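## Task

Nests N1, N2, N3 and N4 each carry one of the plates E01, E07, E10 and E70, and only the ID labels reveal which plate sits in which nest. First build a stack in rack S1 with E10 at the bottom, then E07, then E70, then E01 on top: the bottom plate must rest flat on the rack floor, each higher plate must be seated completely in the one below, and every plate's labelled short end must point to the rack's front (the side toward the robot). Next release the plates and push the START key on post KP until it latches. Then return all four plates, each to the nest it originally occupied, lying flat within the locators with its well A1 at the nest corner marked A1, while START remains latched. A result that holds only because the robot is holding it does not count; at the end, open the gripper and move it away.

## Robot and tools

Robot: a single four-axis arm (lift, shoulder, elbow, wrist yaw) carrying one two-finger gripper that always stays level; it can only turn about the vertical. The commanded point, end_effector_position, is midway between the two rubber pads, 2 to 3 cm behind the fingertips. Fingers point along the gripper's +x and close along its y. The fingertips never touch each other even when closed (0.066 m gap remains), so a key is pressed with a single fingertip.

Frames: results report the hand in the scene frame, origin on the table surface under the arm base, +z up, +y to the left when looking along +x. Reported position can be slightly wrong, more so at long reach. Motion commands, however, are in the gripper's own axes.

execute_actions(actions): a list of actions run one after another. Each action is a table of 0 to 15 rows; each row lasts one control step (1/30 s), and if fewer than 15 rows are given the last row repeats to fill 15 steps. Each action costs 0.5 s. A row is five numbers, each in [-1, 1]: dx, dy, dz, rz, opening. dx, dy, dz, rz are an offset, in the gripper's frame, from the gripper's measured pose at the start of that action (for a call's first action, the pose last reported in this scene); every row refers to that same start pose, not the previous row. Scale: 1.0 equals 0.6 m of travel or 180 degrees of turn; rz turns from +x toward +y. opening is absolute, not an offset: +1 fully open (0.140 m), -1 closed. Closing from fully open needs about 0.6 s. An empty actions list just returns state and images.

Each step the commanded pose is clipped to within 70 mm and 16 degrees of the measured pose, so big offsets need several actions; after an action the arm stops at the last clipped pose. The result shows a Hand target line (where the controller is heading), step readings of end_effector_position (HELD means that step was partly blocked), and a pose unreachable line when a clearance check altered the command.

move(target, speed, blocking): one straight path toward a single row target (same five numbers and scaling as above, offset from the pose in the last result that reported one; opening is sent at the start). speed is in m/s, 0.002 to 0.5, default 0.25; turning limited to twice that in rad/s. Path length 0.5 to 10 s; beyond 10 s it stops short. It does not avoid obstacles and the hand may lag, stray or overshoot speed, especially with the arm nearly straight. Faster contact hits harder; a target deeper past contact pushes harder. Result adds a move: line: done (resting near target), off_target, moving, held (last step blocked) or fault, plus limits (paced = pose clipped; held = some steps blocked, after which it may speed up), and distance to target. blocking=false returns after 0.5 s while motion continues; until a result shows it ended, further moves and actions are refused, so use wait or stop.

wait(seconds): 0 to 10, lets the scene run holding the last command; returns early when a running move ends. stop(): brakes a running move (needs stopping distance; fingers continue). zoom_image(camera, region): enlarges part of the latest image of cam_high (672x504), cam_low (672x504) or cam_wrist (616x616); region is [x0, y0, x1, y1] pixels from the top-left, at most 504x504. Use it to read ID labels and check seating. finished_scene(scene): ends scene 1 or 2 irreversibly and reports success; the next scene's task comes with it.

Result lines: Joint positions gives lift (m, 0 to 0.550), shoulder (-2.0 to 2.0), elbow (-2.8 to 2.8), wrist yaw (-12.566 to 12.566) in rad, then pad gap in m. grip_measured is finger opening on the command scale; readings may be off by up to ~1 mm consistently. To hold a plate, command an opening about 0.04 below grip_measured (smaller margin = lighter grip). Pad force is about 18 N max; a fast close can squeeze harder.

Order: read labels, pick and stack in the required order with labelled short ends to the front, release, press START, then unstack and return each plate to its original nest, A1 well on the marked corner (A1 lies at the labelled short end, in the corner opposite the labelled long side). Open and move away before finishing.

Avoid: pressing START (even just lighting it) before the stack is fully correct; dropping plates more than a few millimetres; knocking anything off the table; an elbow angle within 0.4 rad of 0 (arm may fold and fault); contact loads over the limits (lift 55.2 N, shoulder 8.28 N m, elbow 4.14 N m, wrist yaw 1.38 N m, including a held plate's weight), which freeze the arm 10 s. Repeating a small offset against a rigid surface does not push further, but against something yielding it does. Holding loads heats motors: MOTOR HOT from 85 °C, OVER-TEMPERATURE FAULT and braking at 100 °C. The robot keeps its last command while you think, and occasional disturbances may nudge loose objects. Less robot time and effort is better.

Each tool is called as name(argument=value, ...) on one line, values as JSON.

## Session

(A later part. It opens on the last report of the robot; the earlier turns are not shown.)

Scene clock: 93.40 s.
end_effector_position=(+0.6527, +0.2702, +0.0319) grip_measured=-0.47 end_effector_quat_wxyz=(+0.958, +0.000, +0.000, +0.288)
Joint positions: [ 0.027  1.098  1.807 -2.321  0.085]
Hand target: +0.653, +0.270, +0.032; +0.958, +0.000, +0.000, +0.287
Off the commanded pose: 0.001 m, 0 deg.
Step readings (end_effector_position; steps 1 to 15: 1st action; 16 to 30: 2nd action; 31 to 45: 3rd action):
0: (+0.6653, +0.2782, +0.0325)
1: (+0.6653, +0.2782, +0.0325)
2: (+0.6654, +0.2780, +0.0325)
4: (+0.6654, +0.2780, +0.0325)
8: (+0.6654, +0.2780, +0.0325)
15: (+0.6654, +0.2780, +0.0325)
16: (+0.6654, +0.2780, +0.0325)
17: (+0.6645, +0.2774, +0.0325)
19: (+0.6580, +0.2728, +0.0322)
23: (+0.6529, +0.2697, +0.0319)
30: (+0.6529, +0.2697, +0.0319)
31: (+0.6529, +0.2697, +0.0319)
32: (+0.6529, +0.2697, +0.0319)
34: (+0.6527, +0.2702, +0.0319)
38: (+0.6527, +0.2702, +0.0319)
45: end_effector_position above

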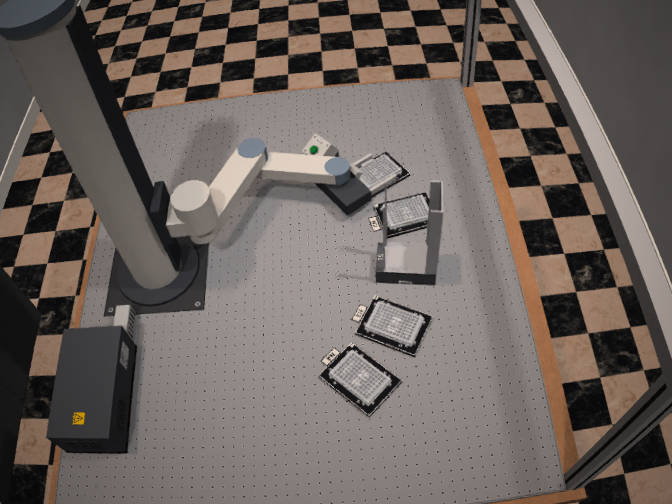

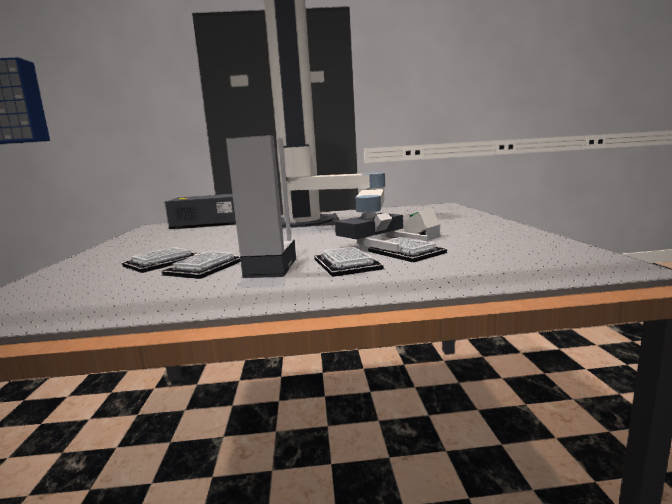

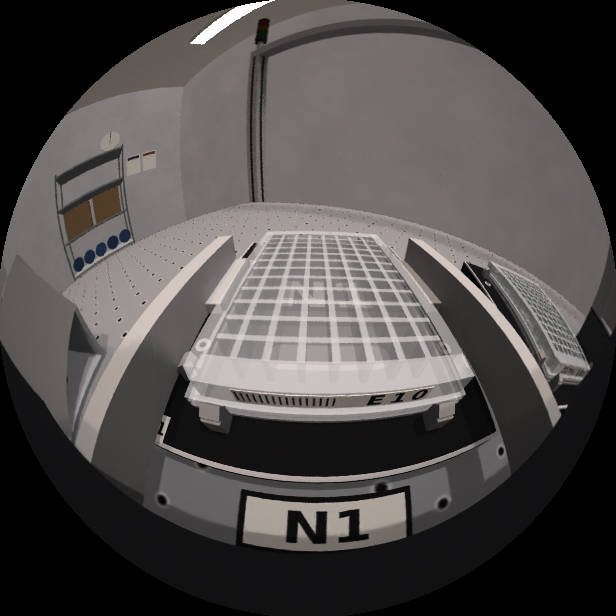

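move(target=[0.0004,0,-0.353,0,-0.52], speed=0.12)

move(target=[0,0,-0.0125,0,-0.52], speed=0.008)

move(target=[0,0,0,0,-0.1])

move(target=[-0.217,0,0,0,-0.1])

move(target=[0.011,0.236,-0.03,0.118,0])

move(target=[0.19,0,-0.05,0,0])

Scene clock: 213.87 s.
end_effector_position=(+0.7054, -0.0762, +0.1045) grip_measured=-0.47 end_effector_quat_wxyz=(+0.998, +0.000, +0.000, -0.066)
Joint positions: [ 0.099  0.496  1.725 -2.355  0.086]
Hand target: +0.706, -0.076, +0.104; +0.998, +0.000, +0.000, -0.067
Off the commanded pose: 0.000 m, 0 deg.
move: done

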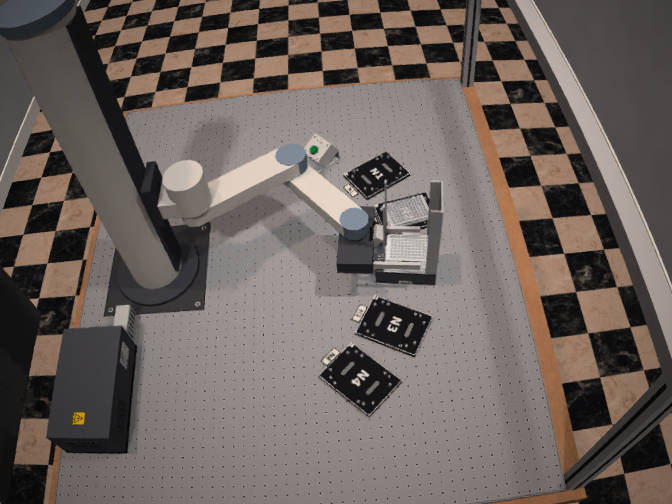

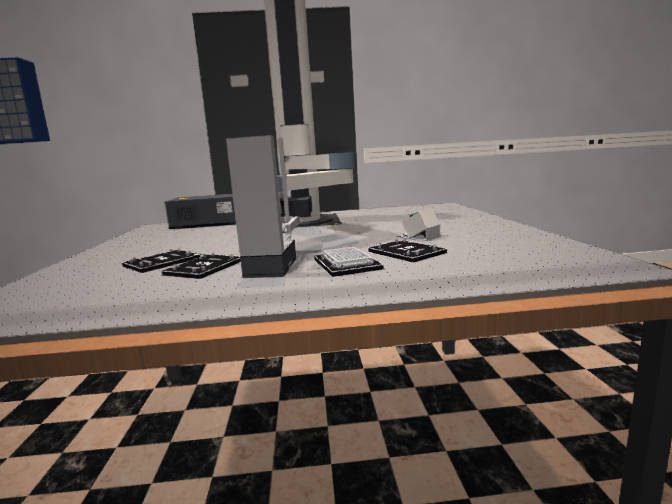

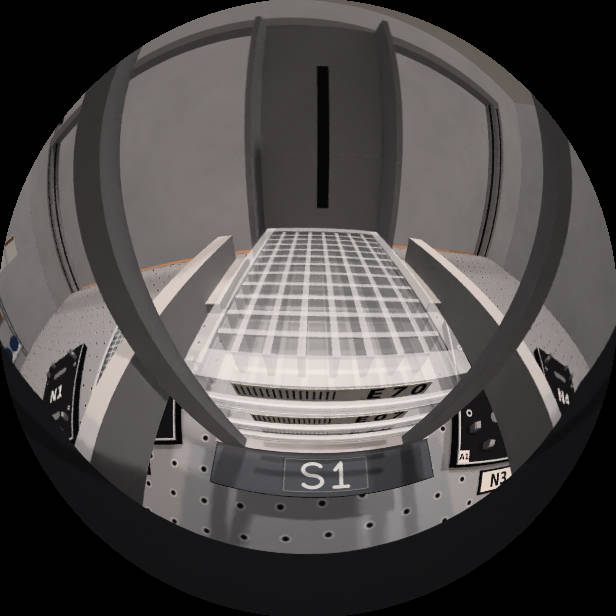

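Scene clock: 215.03 s.
end_effector_position=(+0.7054, -0.0762, +0.0978) grip_measured=-0.47 end_effector_quat_wxyz=(+0.998, +0.000, +0.000, -0.066)
Joint positions: [ 0.093  0.496  1.725 -2.355  0.086]
Hand target: +0.705, -0.076, +0.097; +0.998, +0.000, +0.000, -0.066
Off the commanded pose: 0.001 m, 0 deg.
move: done

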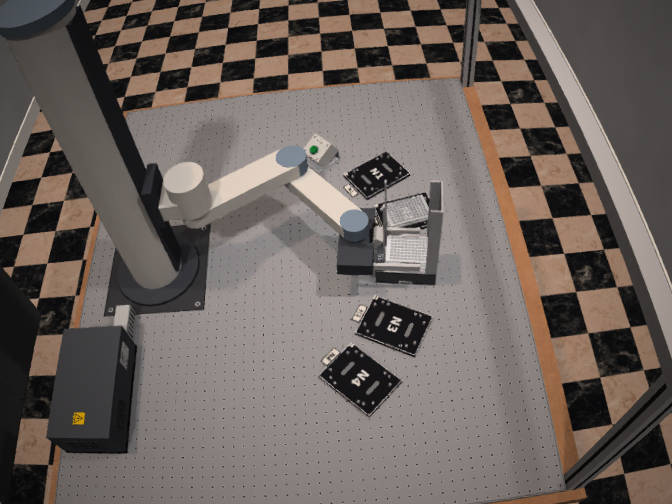

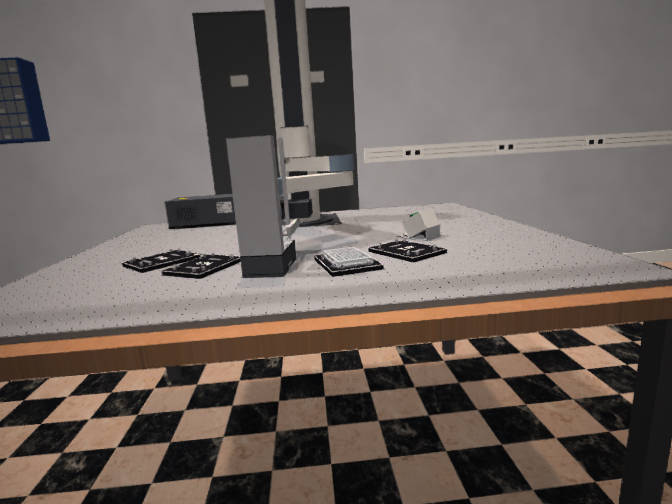

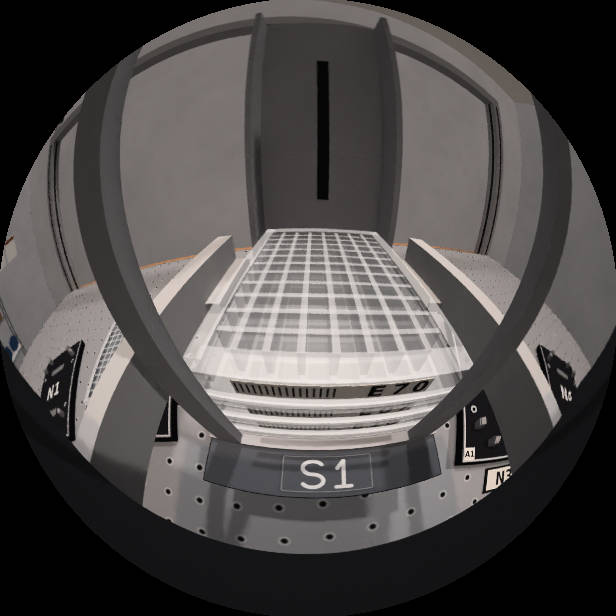

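Scene clock: 215.53 s.
end_effector_position=(+0.7053, -0.0762, +0.0978) grip_measured=-0.10 end_effector_quat_wxyz=(+0.998, +0.000, +0.000, -0.067)
Joint positions: [ 0.093  0.496  1.725 -2.355  0.099]
Hand target: +0.705, -0.076, +0.098; +0.998, +0.000, +0.000, -0.066
Off the commanded pose: 0.000 m, 0 deg.
move: done

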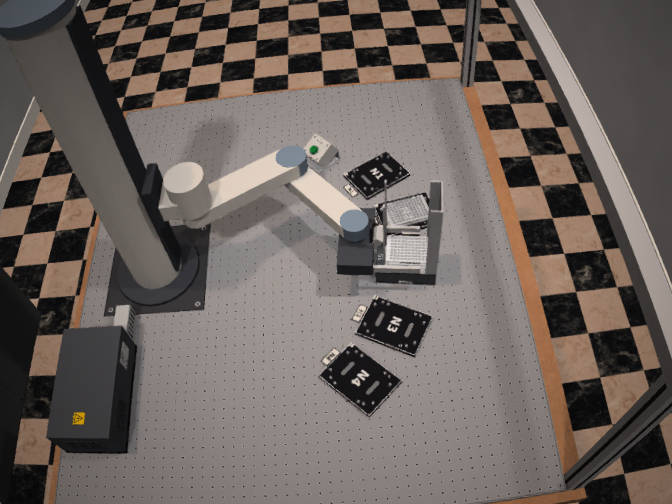

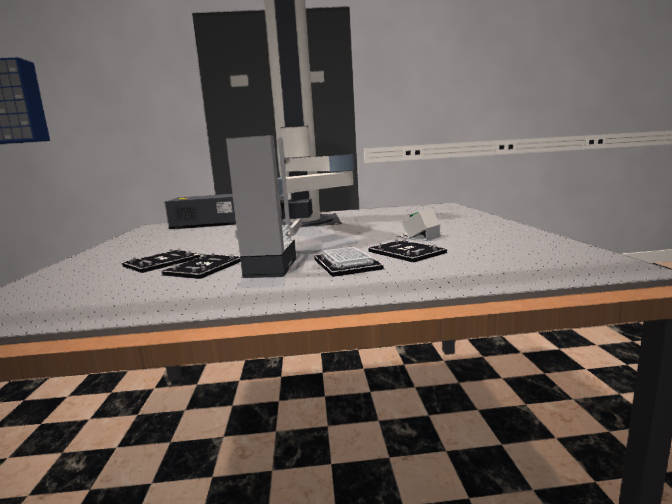

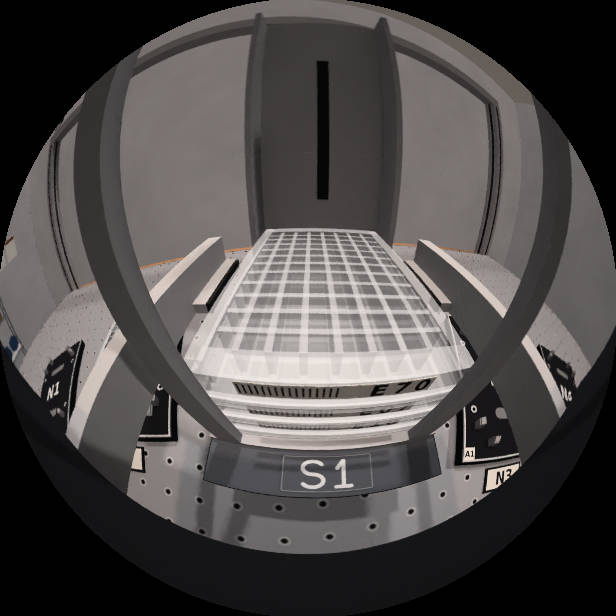

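Scene clock: 216.47 s.
end_effector_position=(+0.5763, -0.0589, +0.0978) grip_measured=-0.10 end_effector_quat_wxyz=(+0.998, +0.000, +0.000, -0.067)
Joint positions: [ 0.093  0.757  1.062 -1.953  0.099]
Hand target: +0.576, -0.059, +0.098; +0.998, +0.000, +0.000, -0.067
Off the commanded pose: 0.000 m, 0 deg.
move: done

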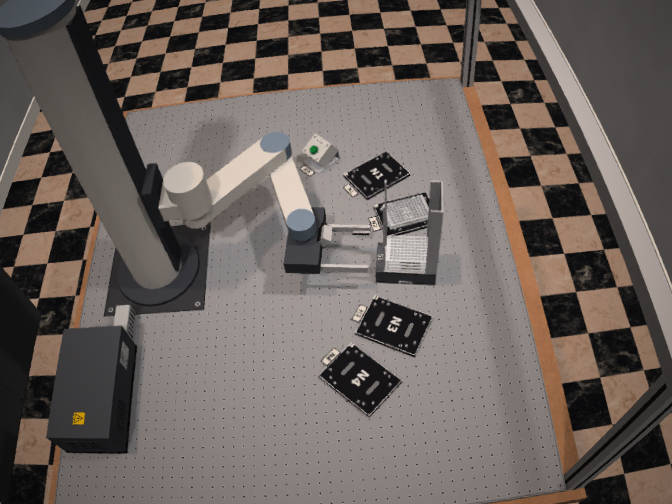

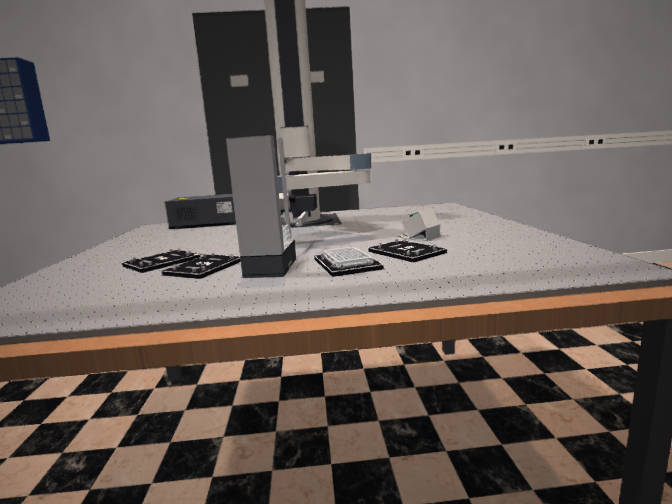

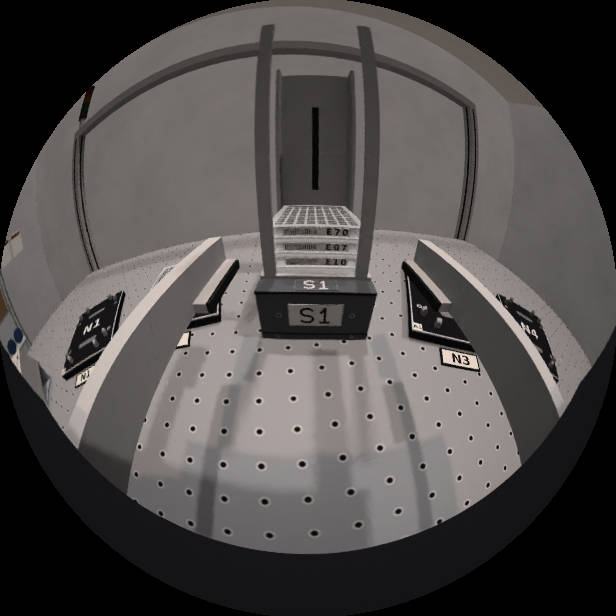

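Scene clock: 217.57 s.
end_effector_position=(+0.6017, +0.0807, +0.0798) grip_measured=+0.00 end_effector_quat_wxyz=(+0.993, +0.000, +0.000, +0.119)
Joint positions: [ 0.075  1.023  1.196 -1.981  0.103]
Hand target: +0.602, +0.081, +0.080; +0.993, +0.000, +0.000, +0.118
Off the commanded pose: 0.000 m, 0 deg.
move: done

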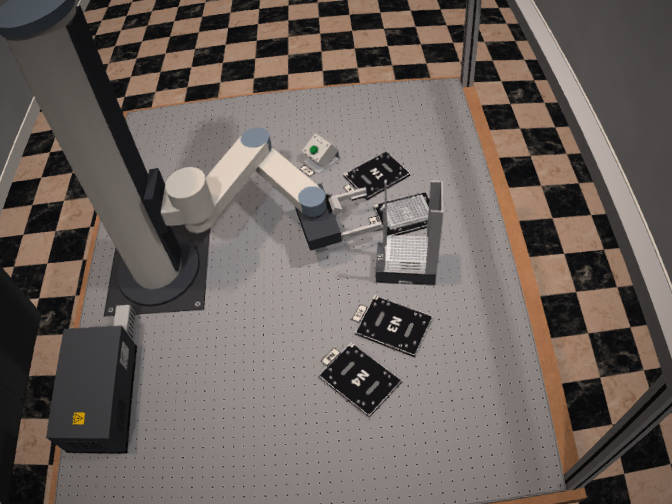

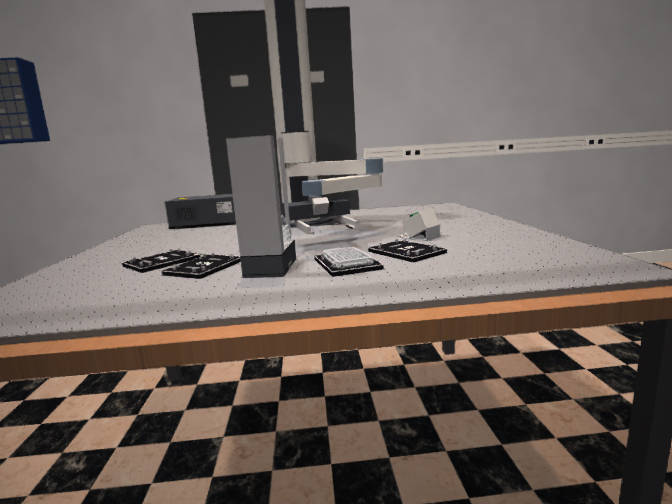

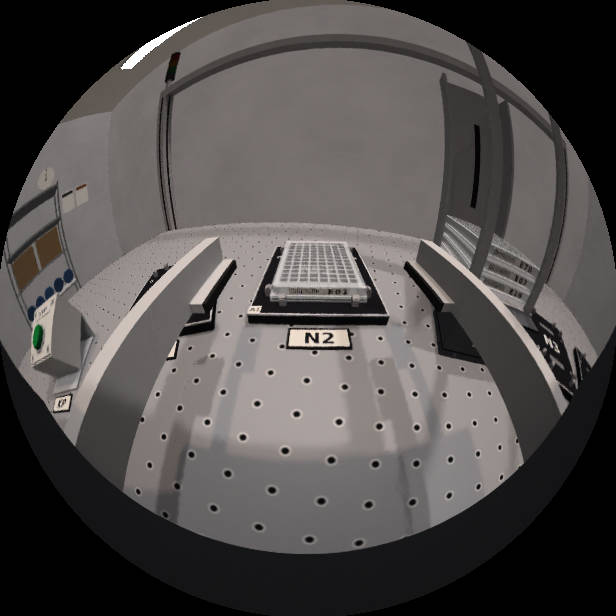

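Scene clock: 218.50 s.
end_effector_position=(+0.7125, +0.1075, +0.0498) grip_measured=+0.00 end_effector_quat_wxyz=(+0.993, +0.000, +0.000, +0.119)
Joint positions: [ 0.045  0.793  1.801 -2.356  0.103]
Hand target: +0.712, +0.108, +0.050; +0.993, +0.000, +0.000, +0.119
Off the commanded pose: 0.000 m, 0 deg.
move: done

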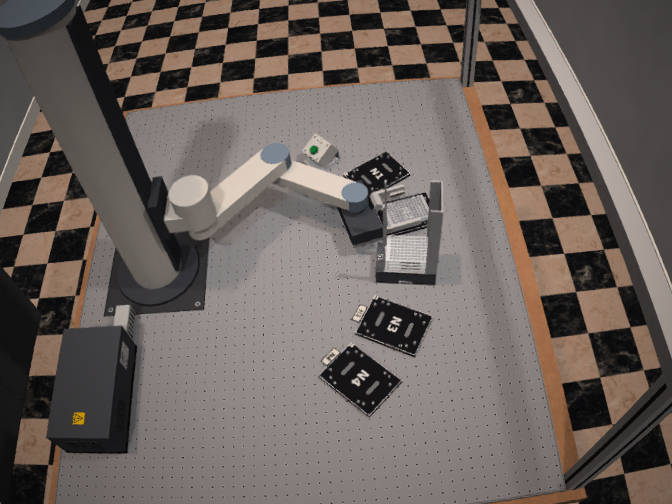

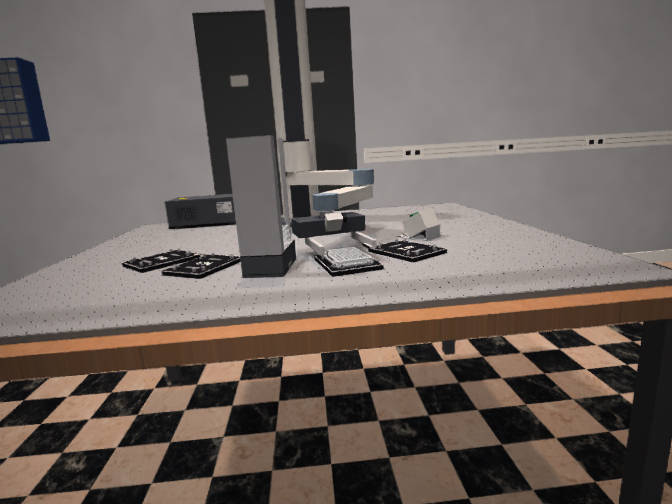

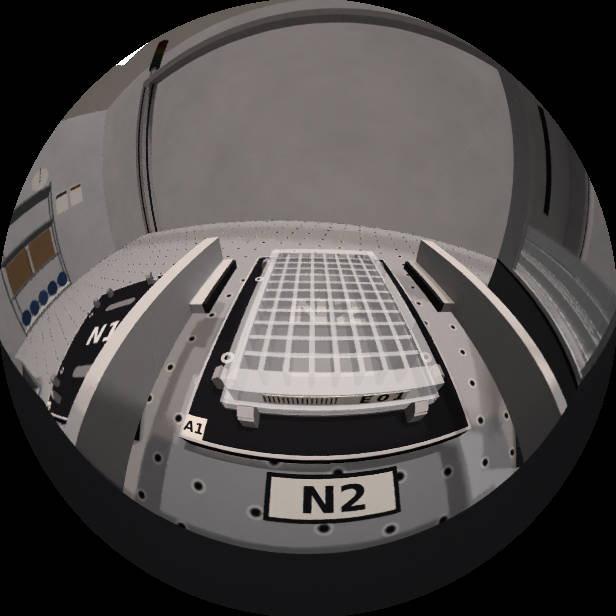

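move(target=[0.012,-0.003,-0.0318,0.004,-0.2], speed=0.04)

move(target=[0,0,0,0,-0.52])

move(target=[0,0,0.5,0,-0.52])

zoom_image(camera="cam_wrist", region=[160, 330, 500, 500])

Scene clock: 225.33 s.
end_effector_position=(+0.7199, +0.1075, +0.0306) grip_measured=-0.20 end_effector_quat_wxyz=(+0.992, +0.000, +0.000, +0.125)
Joint positions: [ 0.026  0.765  1.848 -2.362  0.096]
Hand target: +0.720, +0.107, +0.031; +0.992, +0.000, +0.000, +0.125
Off the commanded pose: 0.000 m, 0 deg.
move: done

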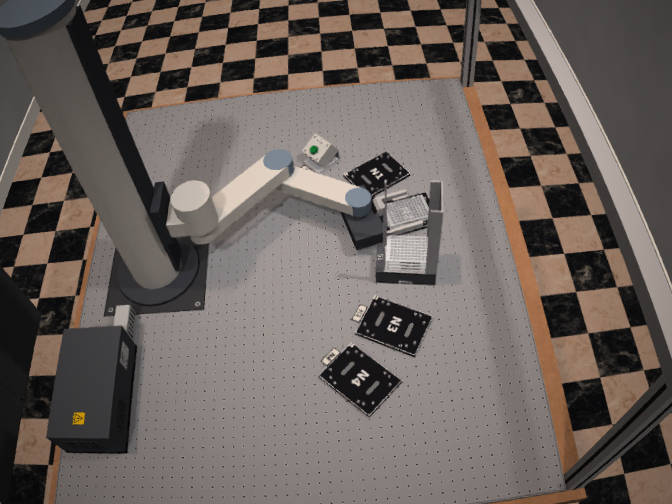

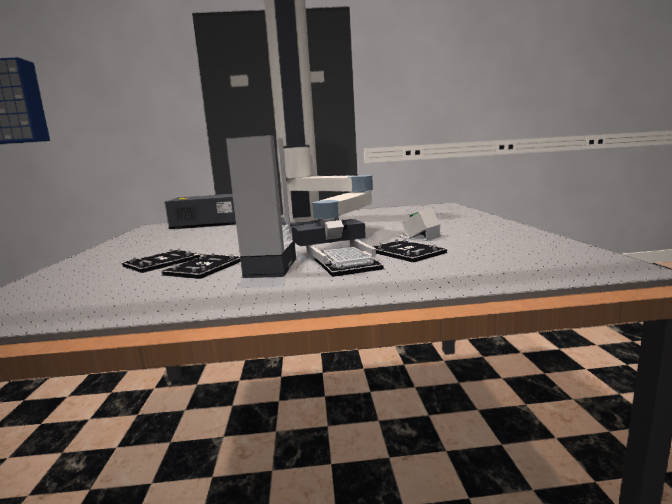

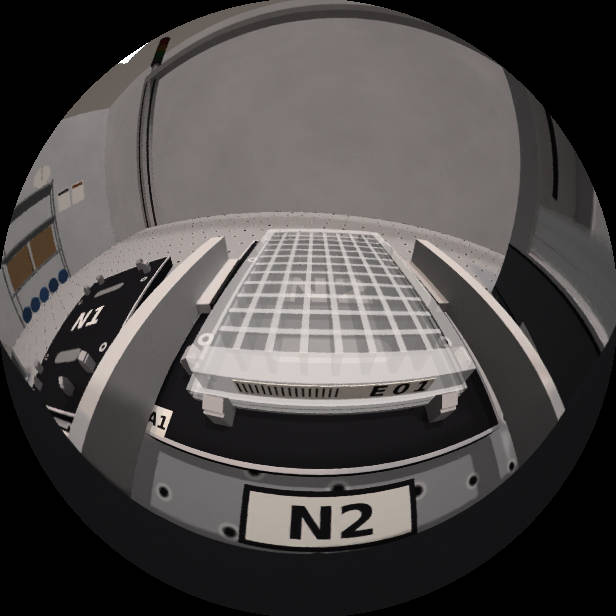

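Scene clock: 225.83 s.
end_effector_position=(+0.7199, +0.1069, +0.0307) grip_measured=-0.47 end_effector_quat_wxyz=(+0.992, +0.000, +0.000, +0.124)
Joint positions: [ 0.026  0.764  1.848 -2.364  0.086]
Hand target: +0.720, +0.108, +0.031; +0.992, +0.000, +0.000, +0.125
Off the commanded pose: 0.001 m, 0 deg.
move: done

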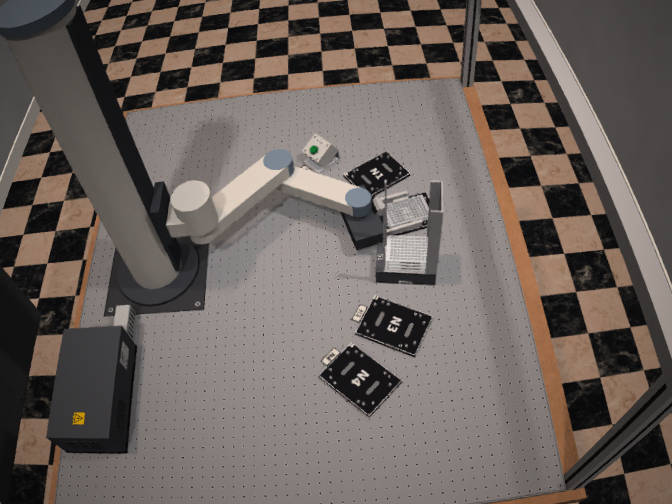

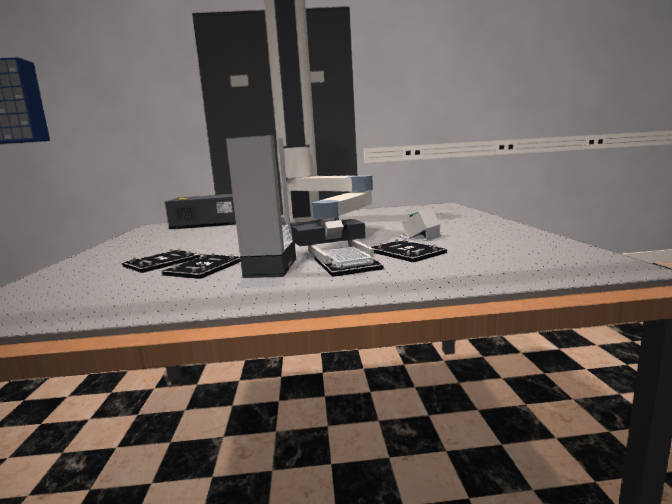

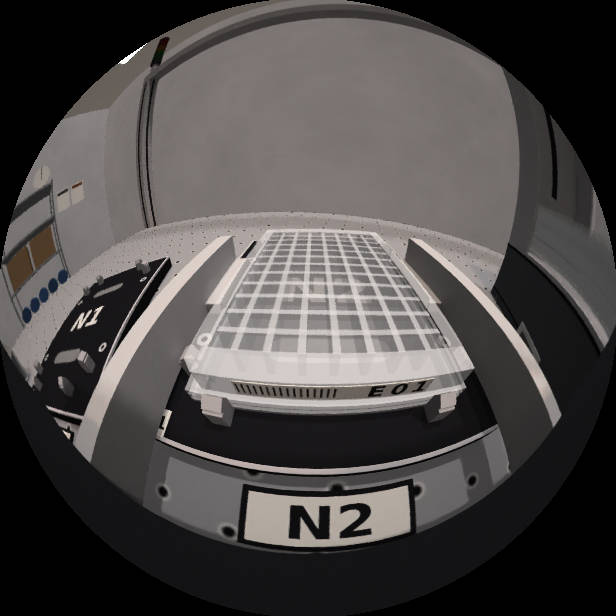

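Scene clock: 227.43 s.
end_effector_position=(+0.7200, +0.1069, +0.3307) grip_measured=-0.47 end_effector_quat_wxyz=(+0.992, +0.000, +0.000, +0.124)
Joint positions: [ 0.326  0.764  1.848 -2.364  0.086]
Hand target: +0.720, +0.107, +0.331; +0.992, +0.000, +0.000, +0.124
Off the commanded pose: 0.000 m, 0 deg.
move: done

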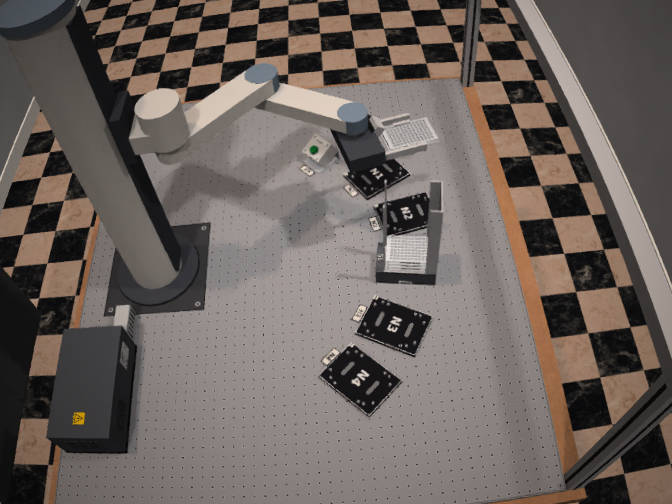

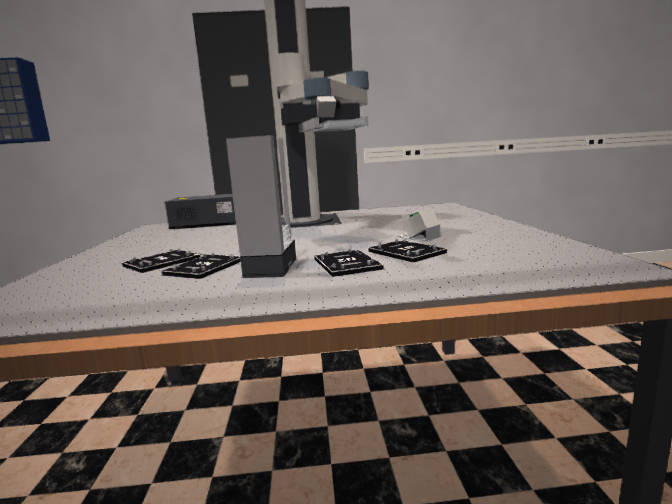

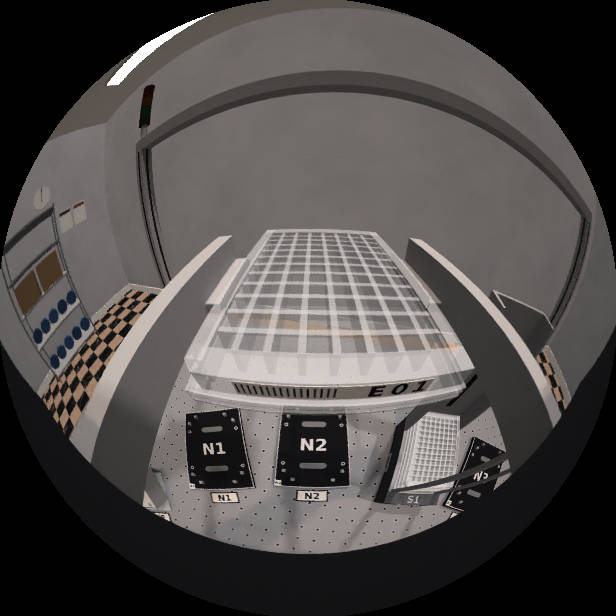

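Region (160, 330, 500, 500) of cam_wrist's 616x616 image, scaled by 1.482, with more detail than that image has.

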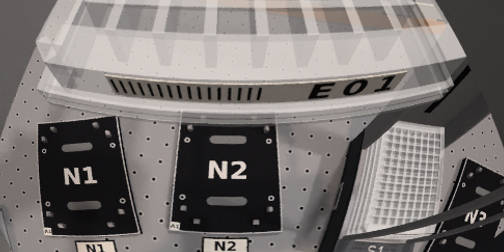

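move(target=[-0.0989,-0.2894,-0.012,-0.1213,-0.52])

move(target=[0,0,-0.012,0,-0.52], speed=0.008)

Scene clock: 233.93 s.
end_effector_position=(+0.7049, -0.0762, +0.3235) grip_measured=-0.47 end_effector_quat_wxyz=(+0.998, +0.000, +0.000, -0.067)
Joint positions: [ 0.318  0.497  1.723 -2.354  0.086]
Hand target: +0.705, -0.076, +0.323; +0.998, +0.000, +0.000, -0.067
Off the commanded pose: 0.000 m, 0 deg.
move: done

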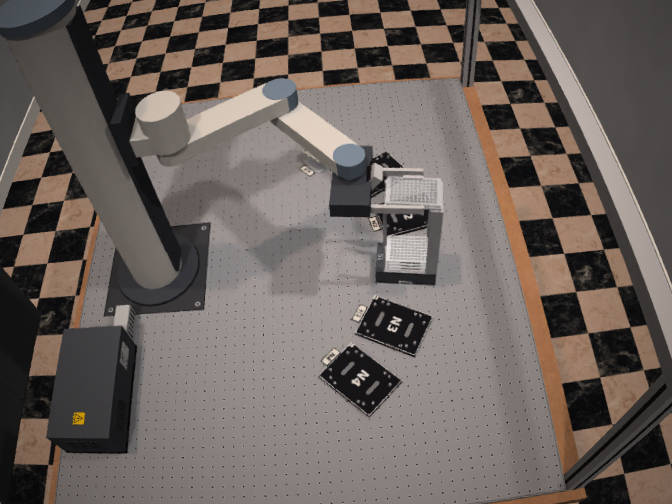

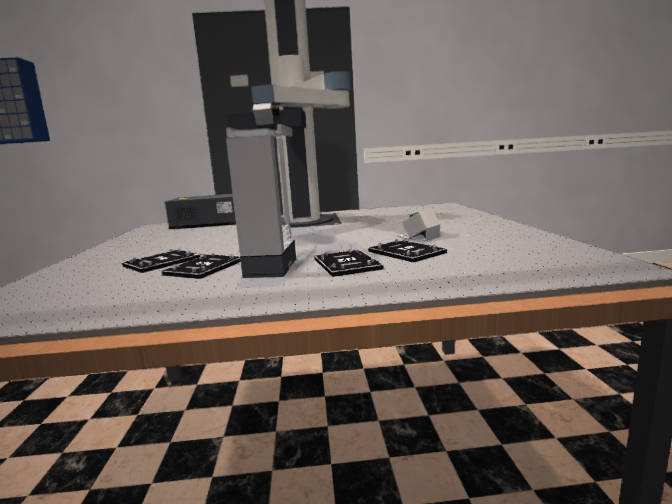

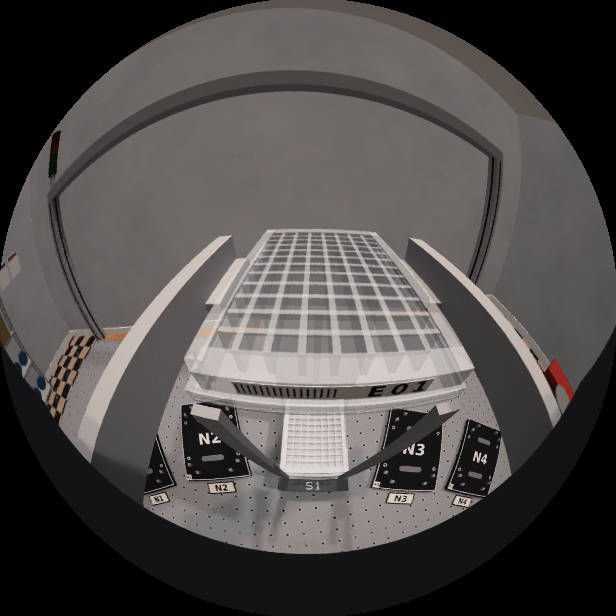

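Scene clock: 235.07 s.
end_effector_position=(+0.7049, -0.0762, +0.3163) grip_measured=-0.47 end_effector_quat_wxyz=(+0.998, +0.000, +0.000, -0.067)
Joint positions: [ 0.311  0.497  1.723 -2.354  0.086]
Hand target: +0.705, -0.076, +0.316; +0.998, +0.000, +0.000, -0.067
Off the commanded pose: 0.000 m, 0 deg.
move: done

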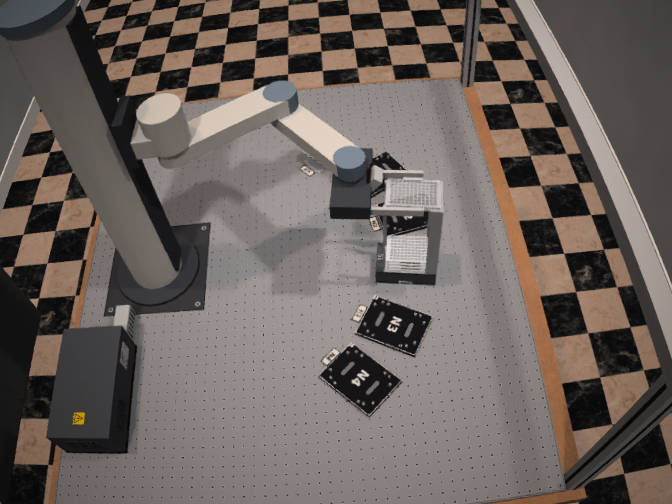

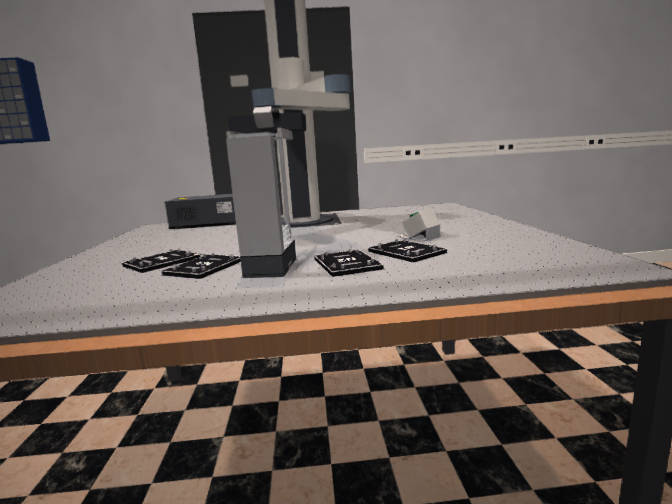

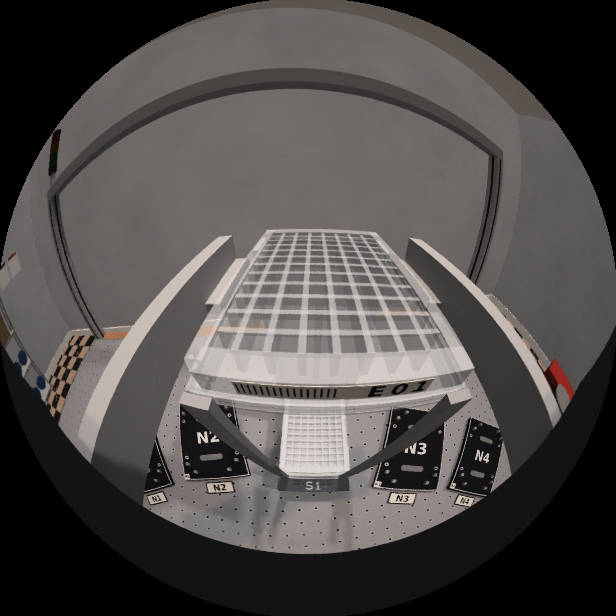

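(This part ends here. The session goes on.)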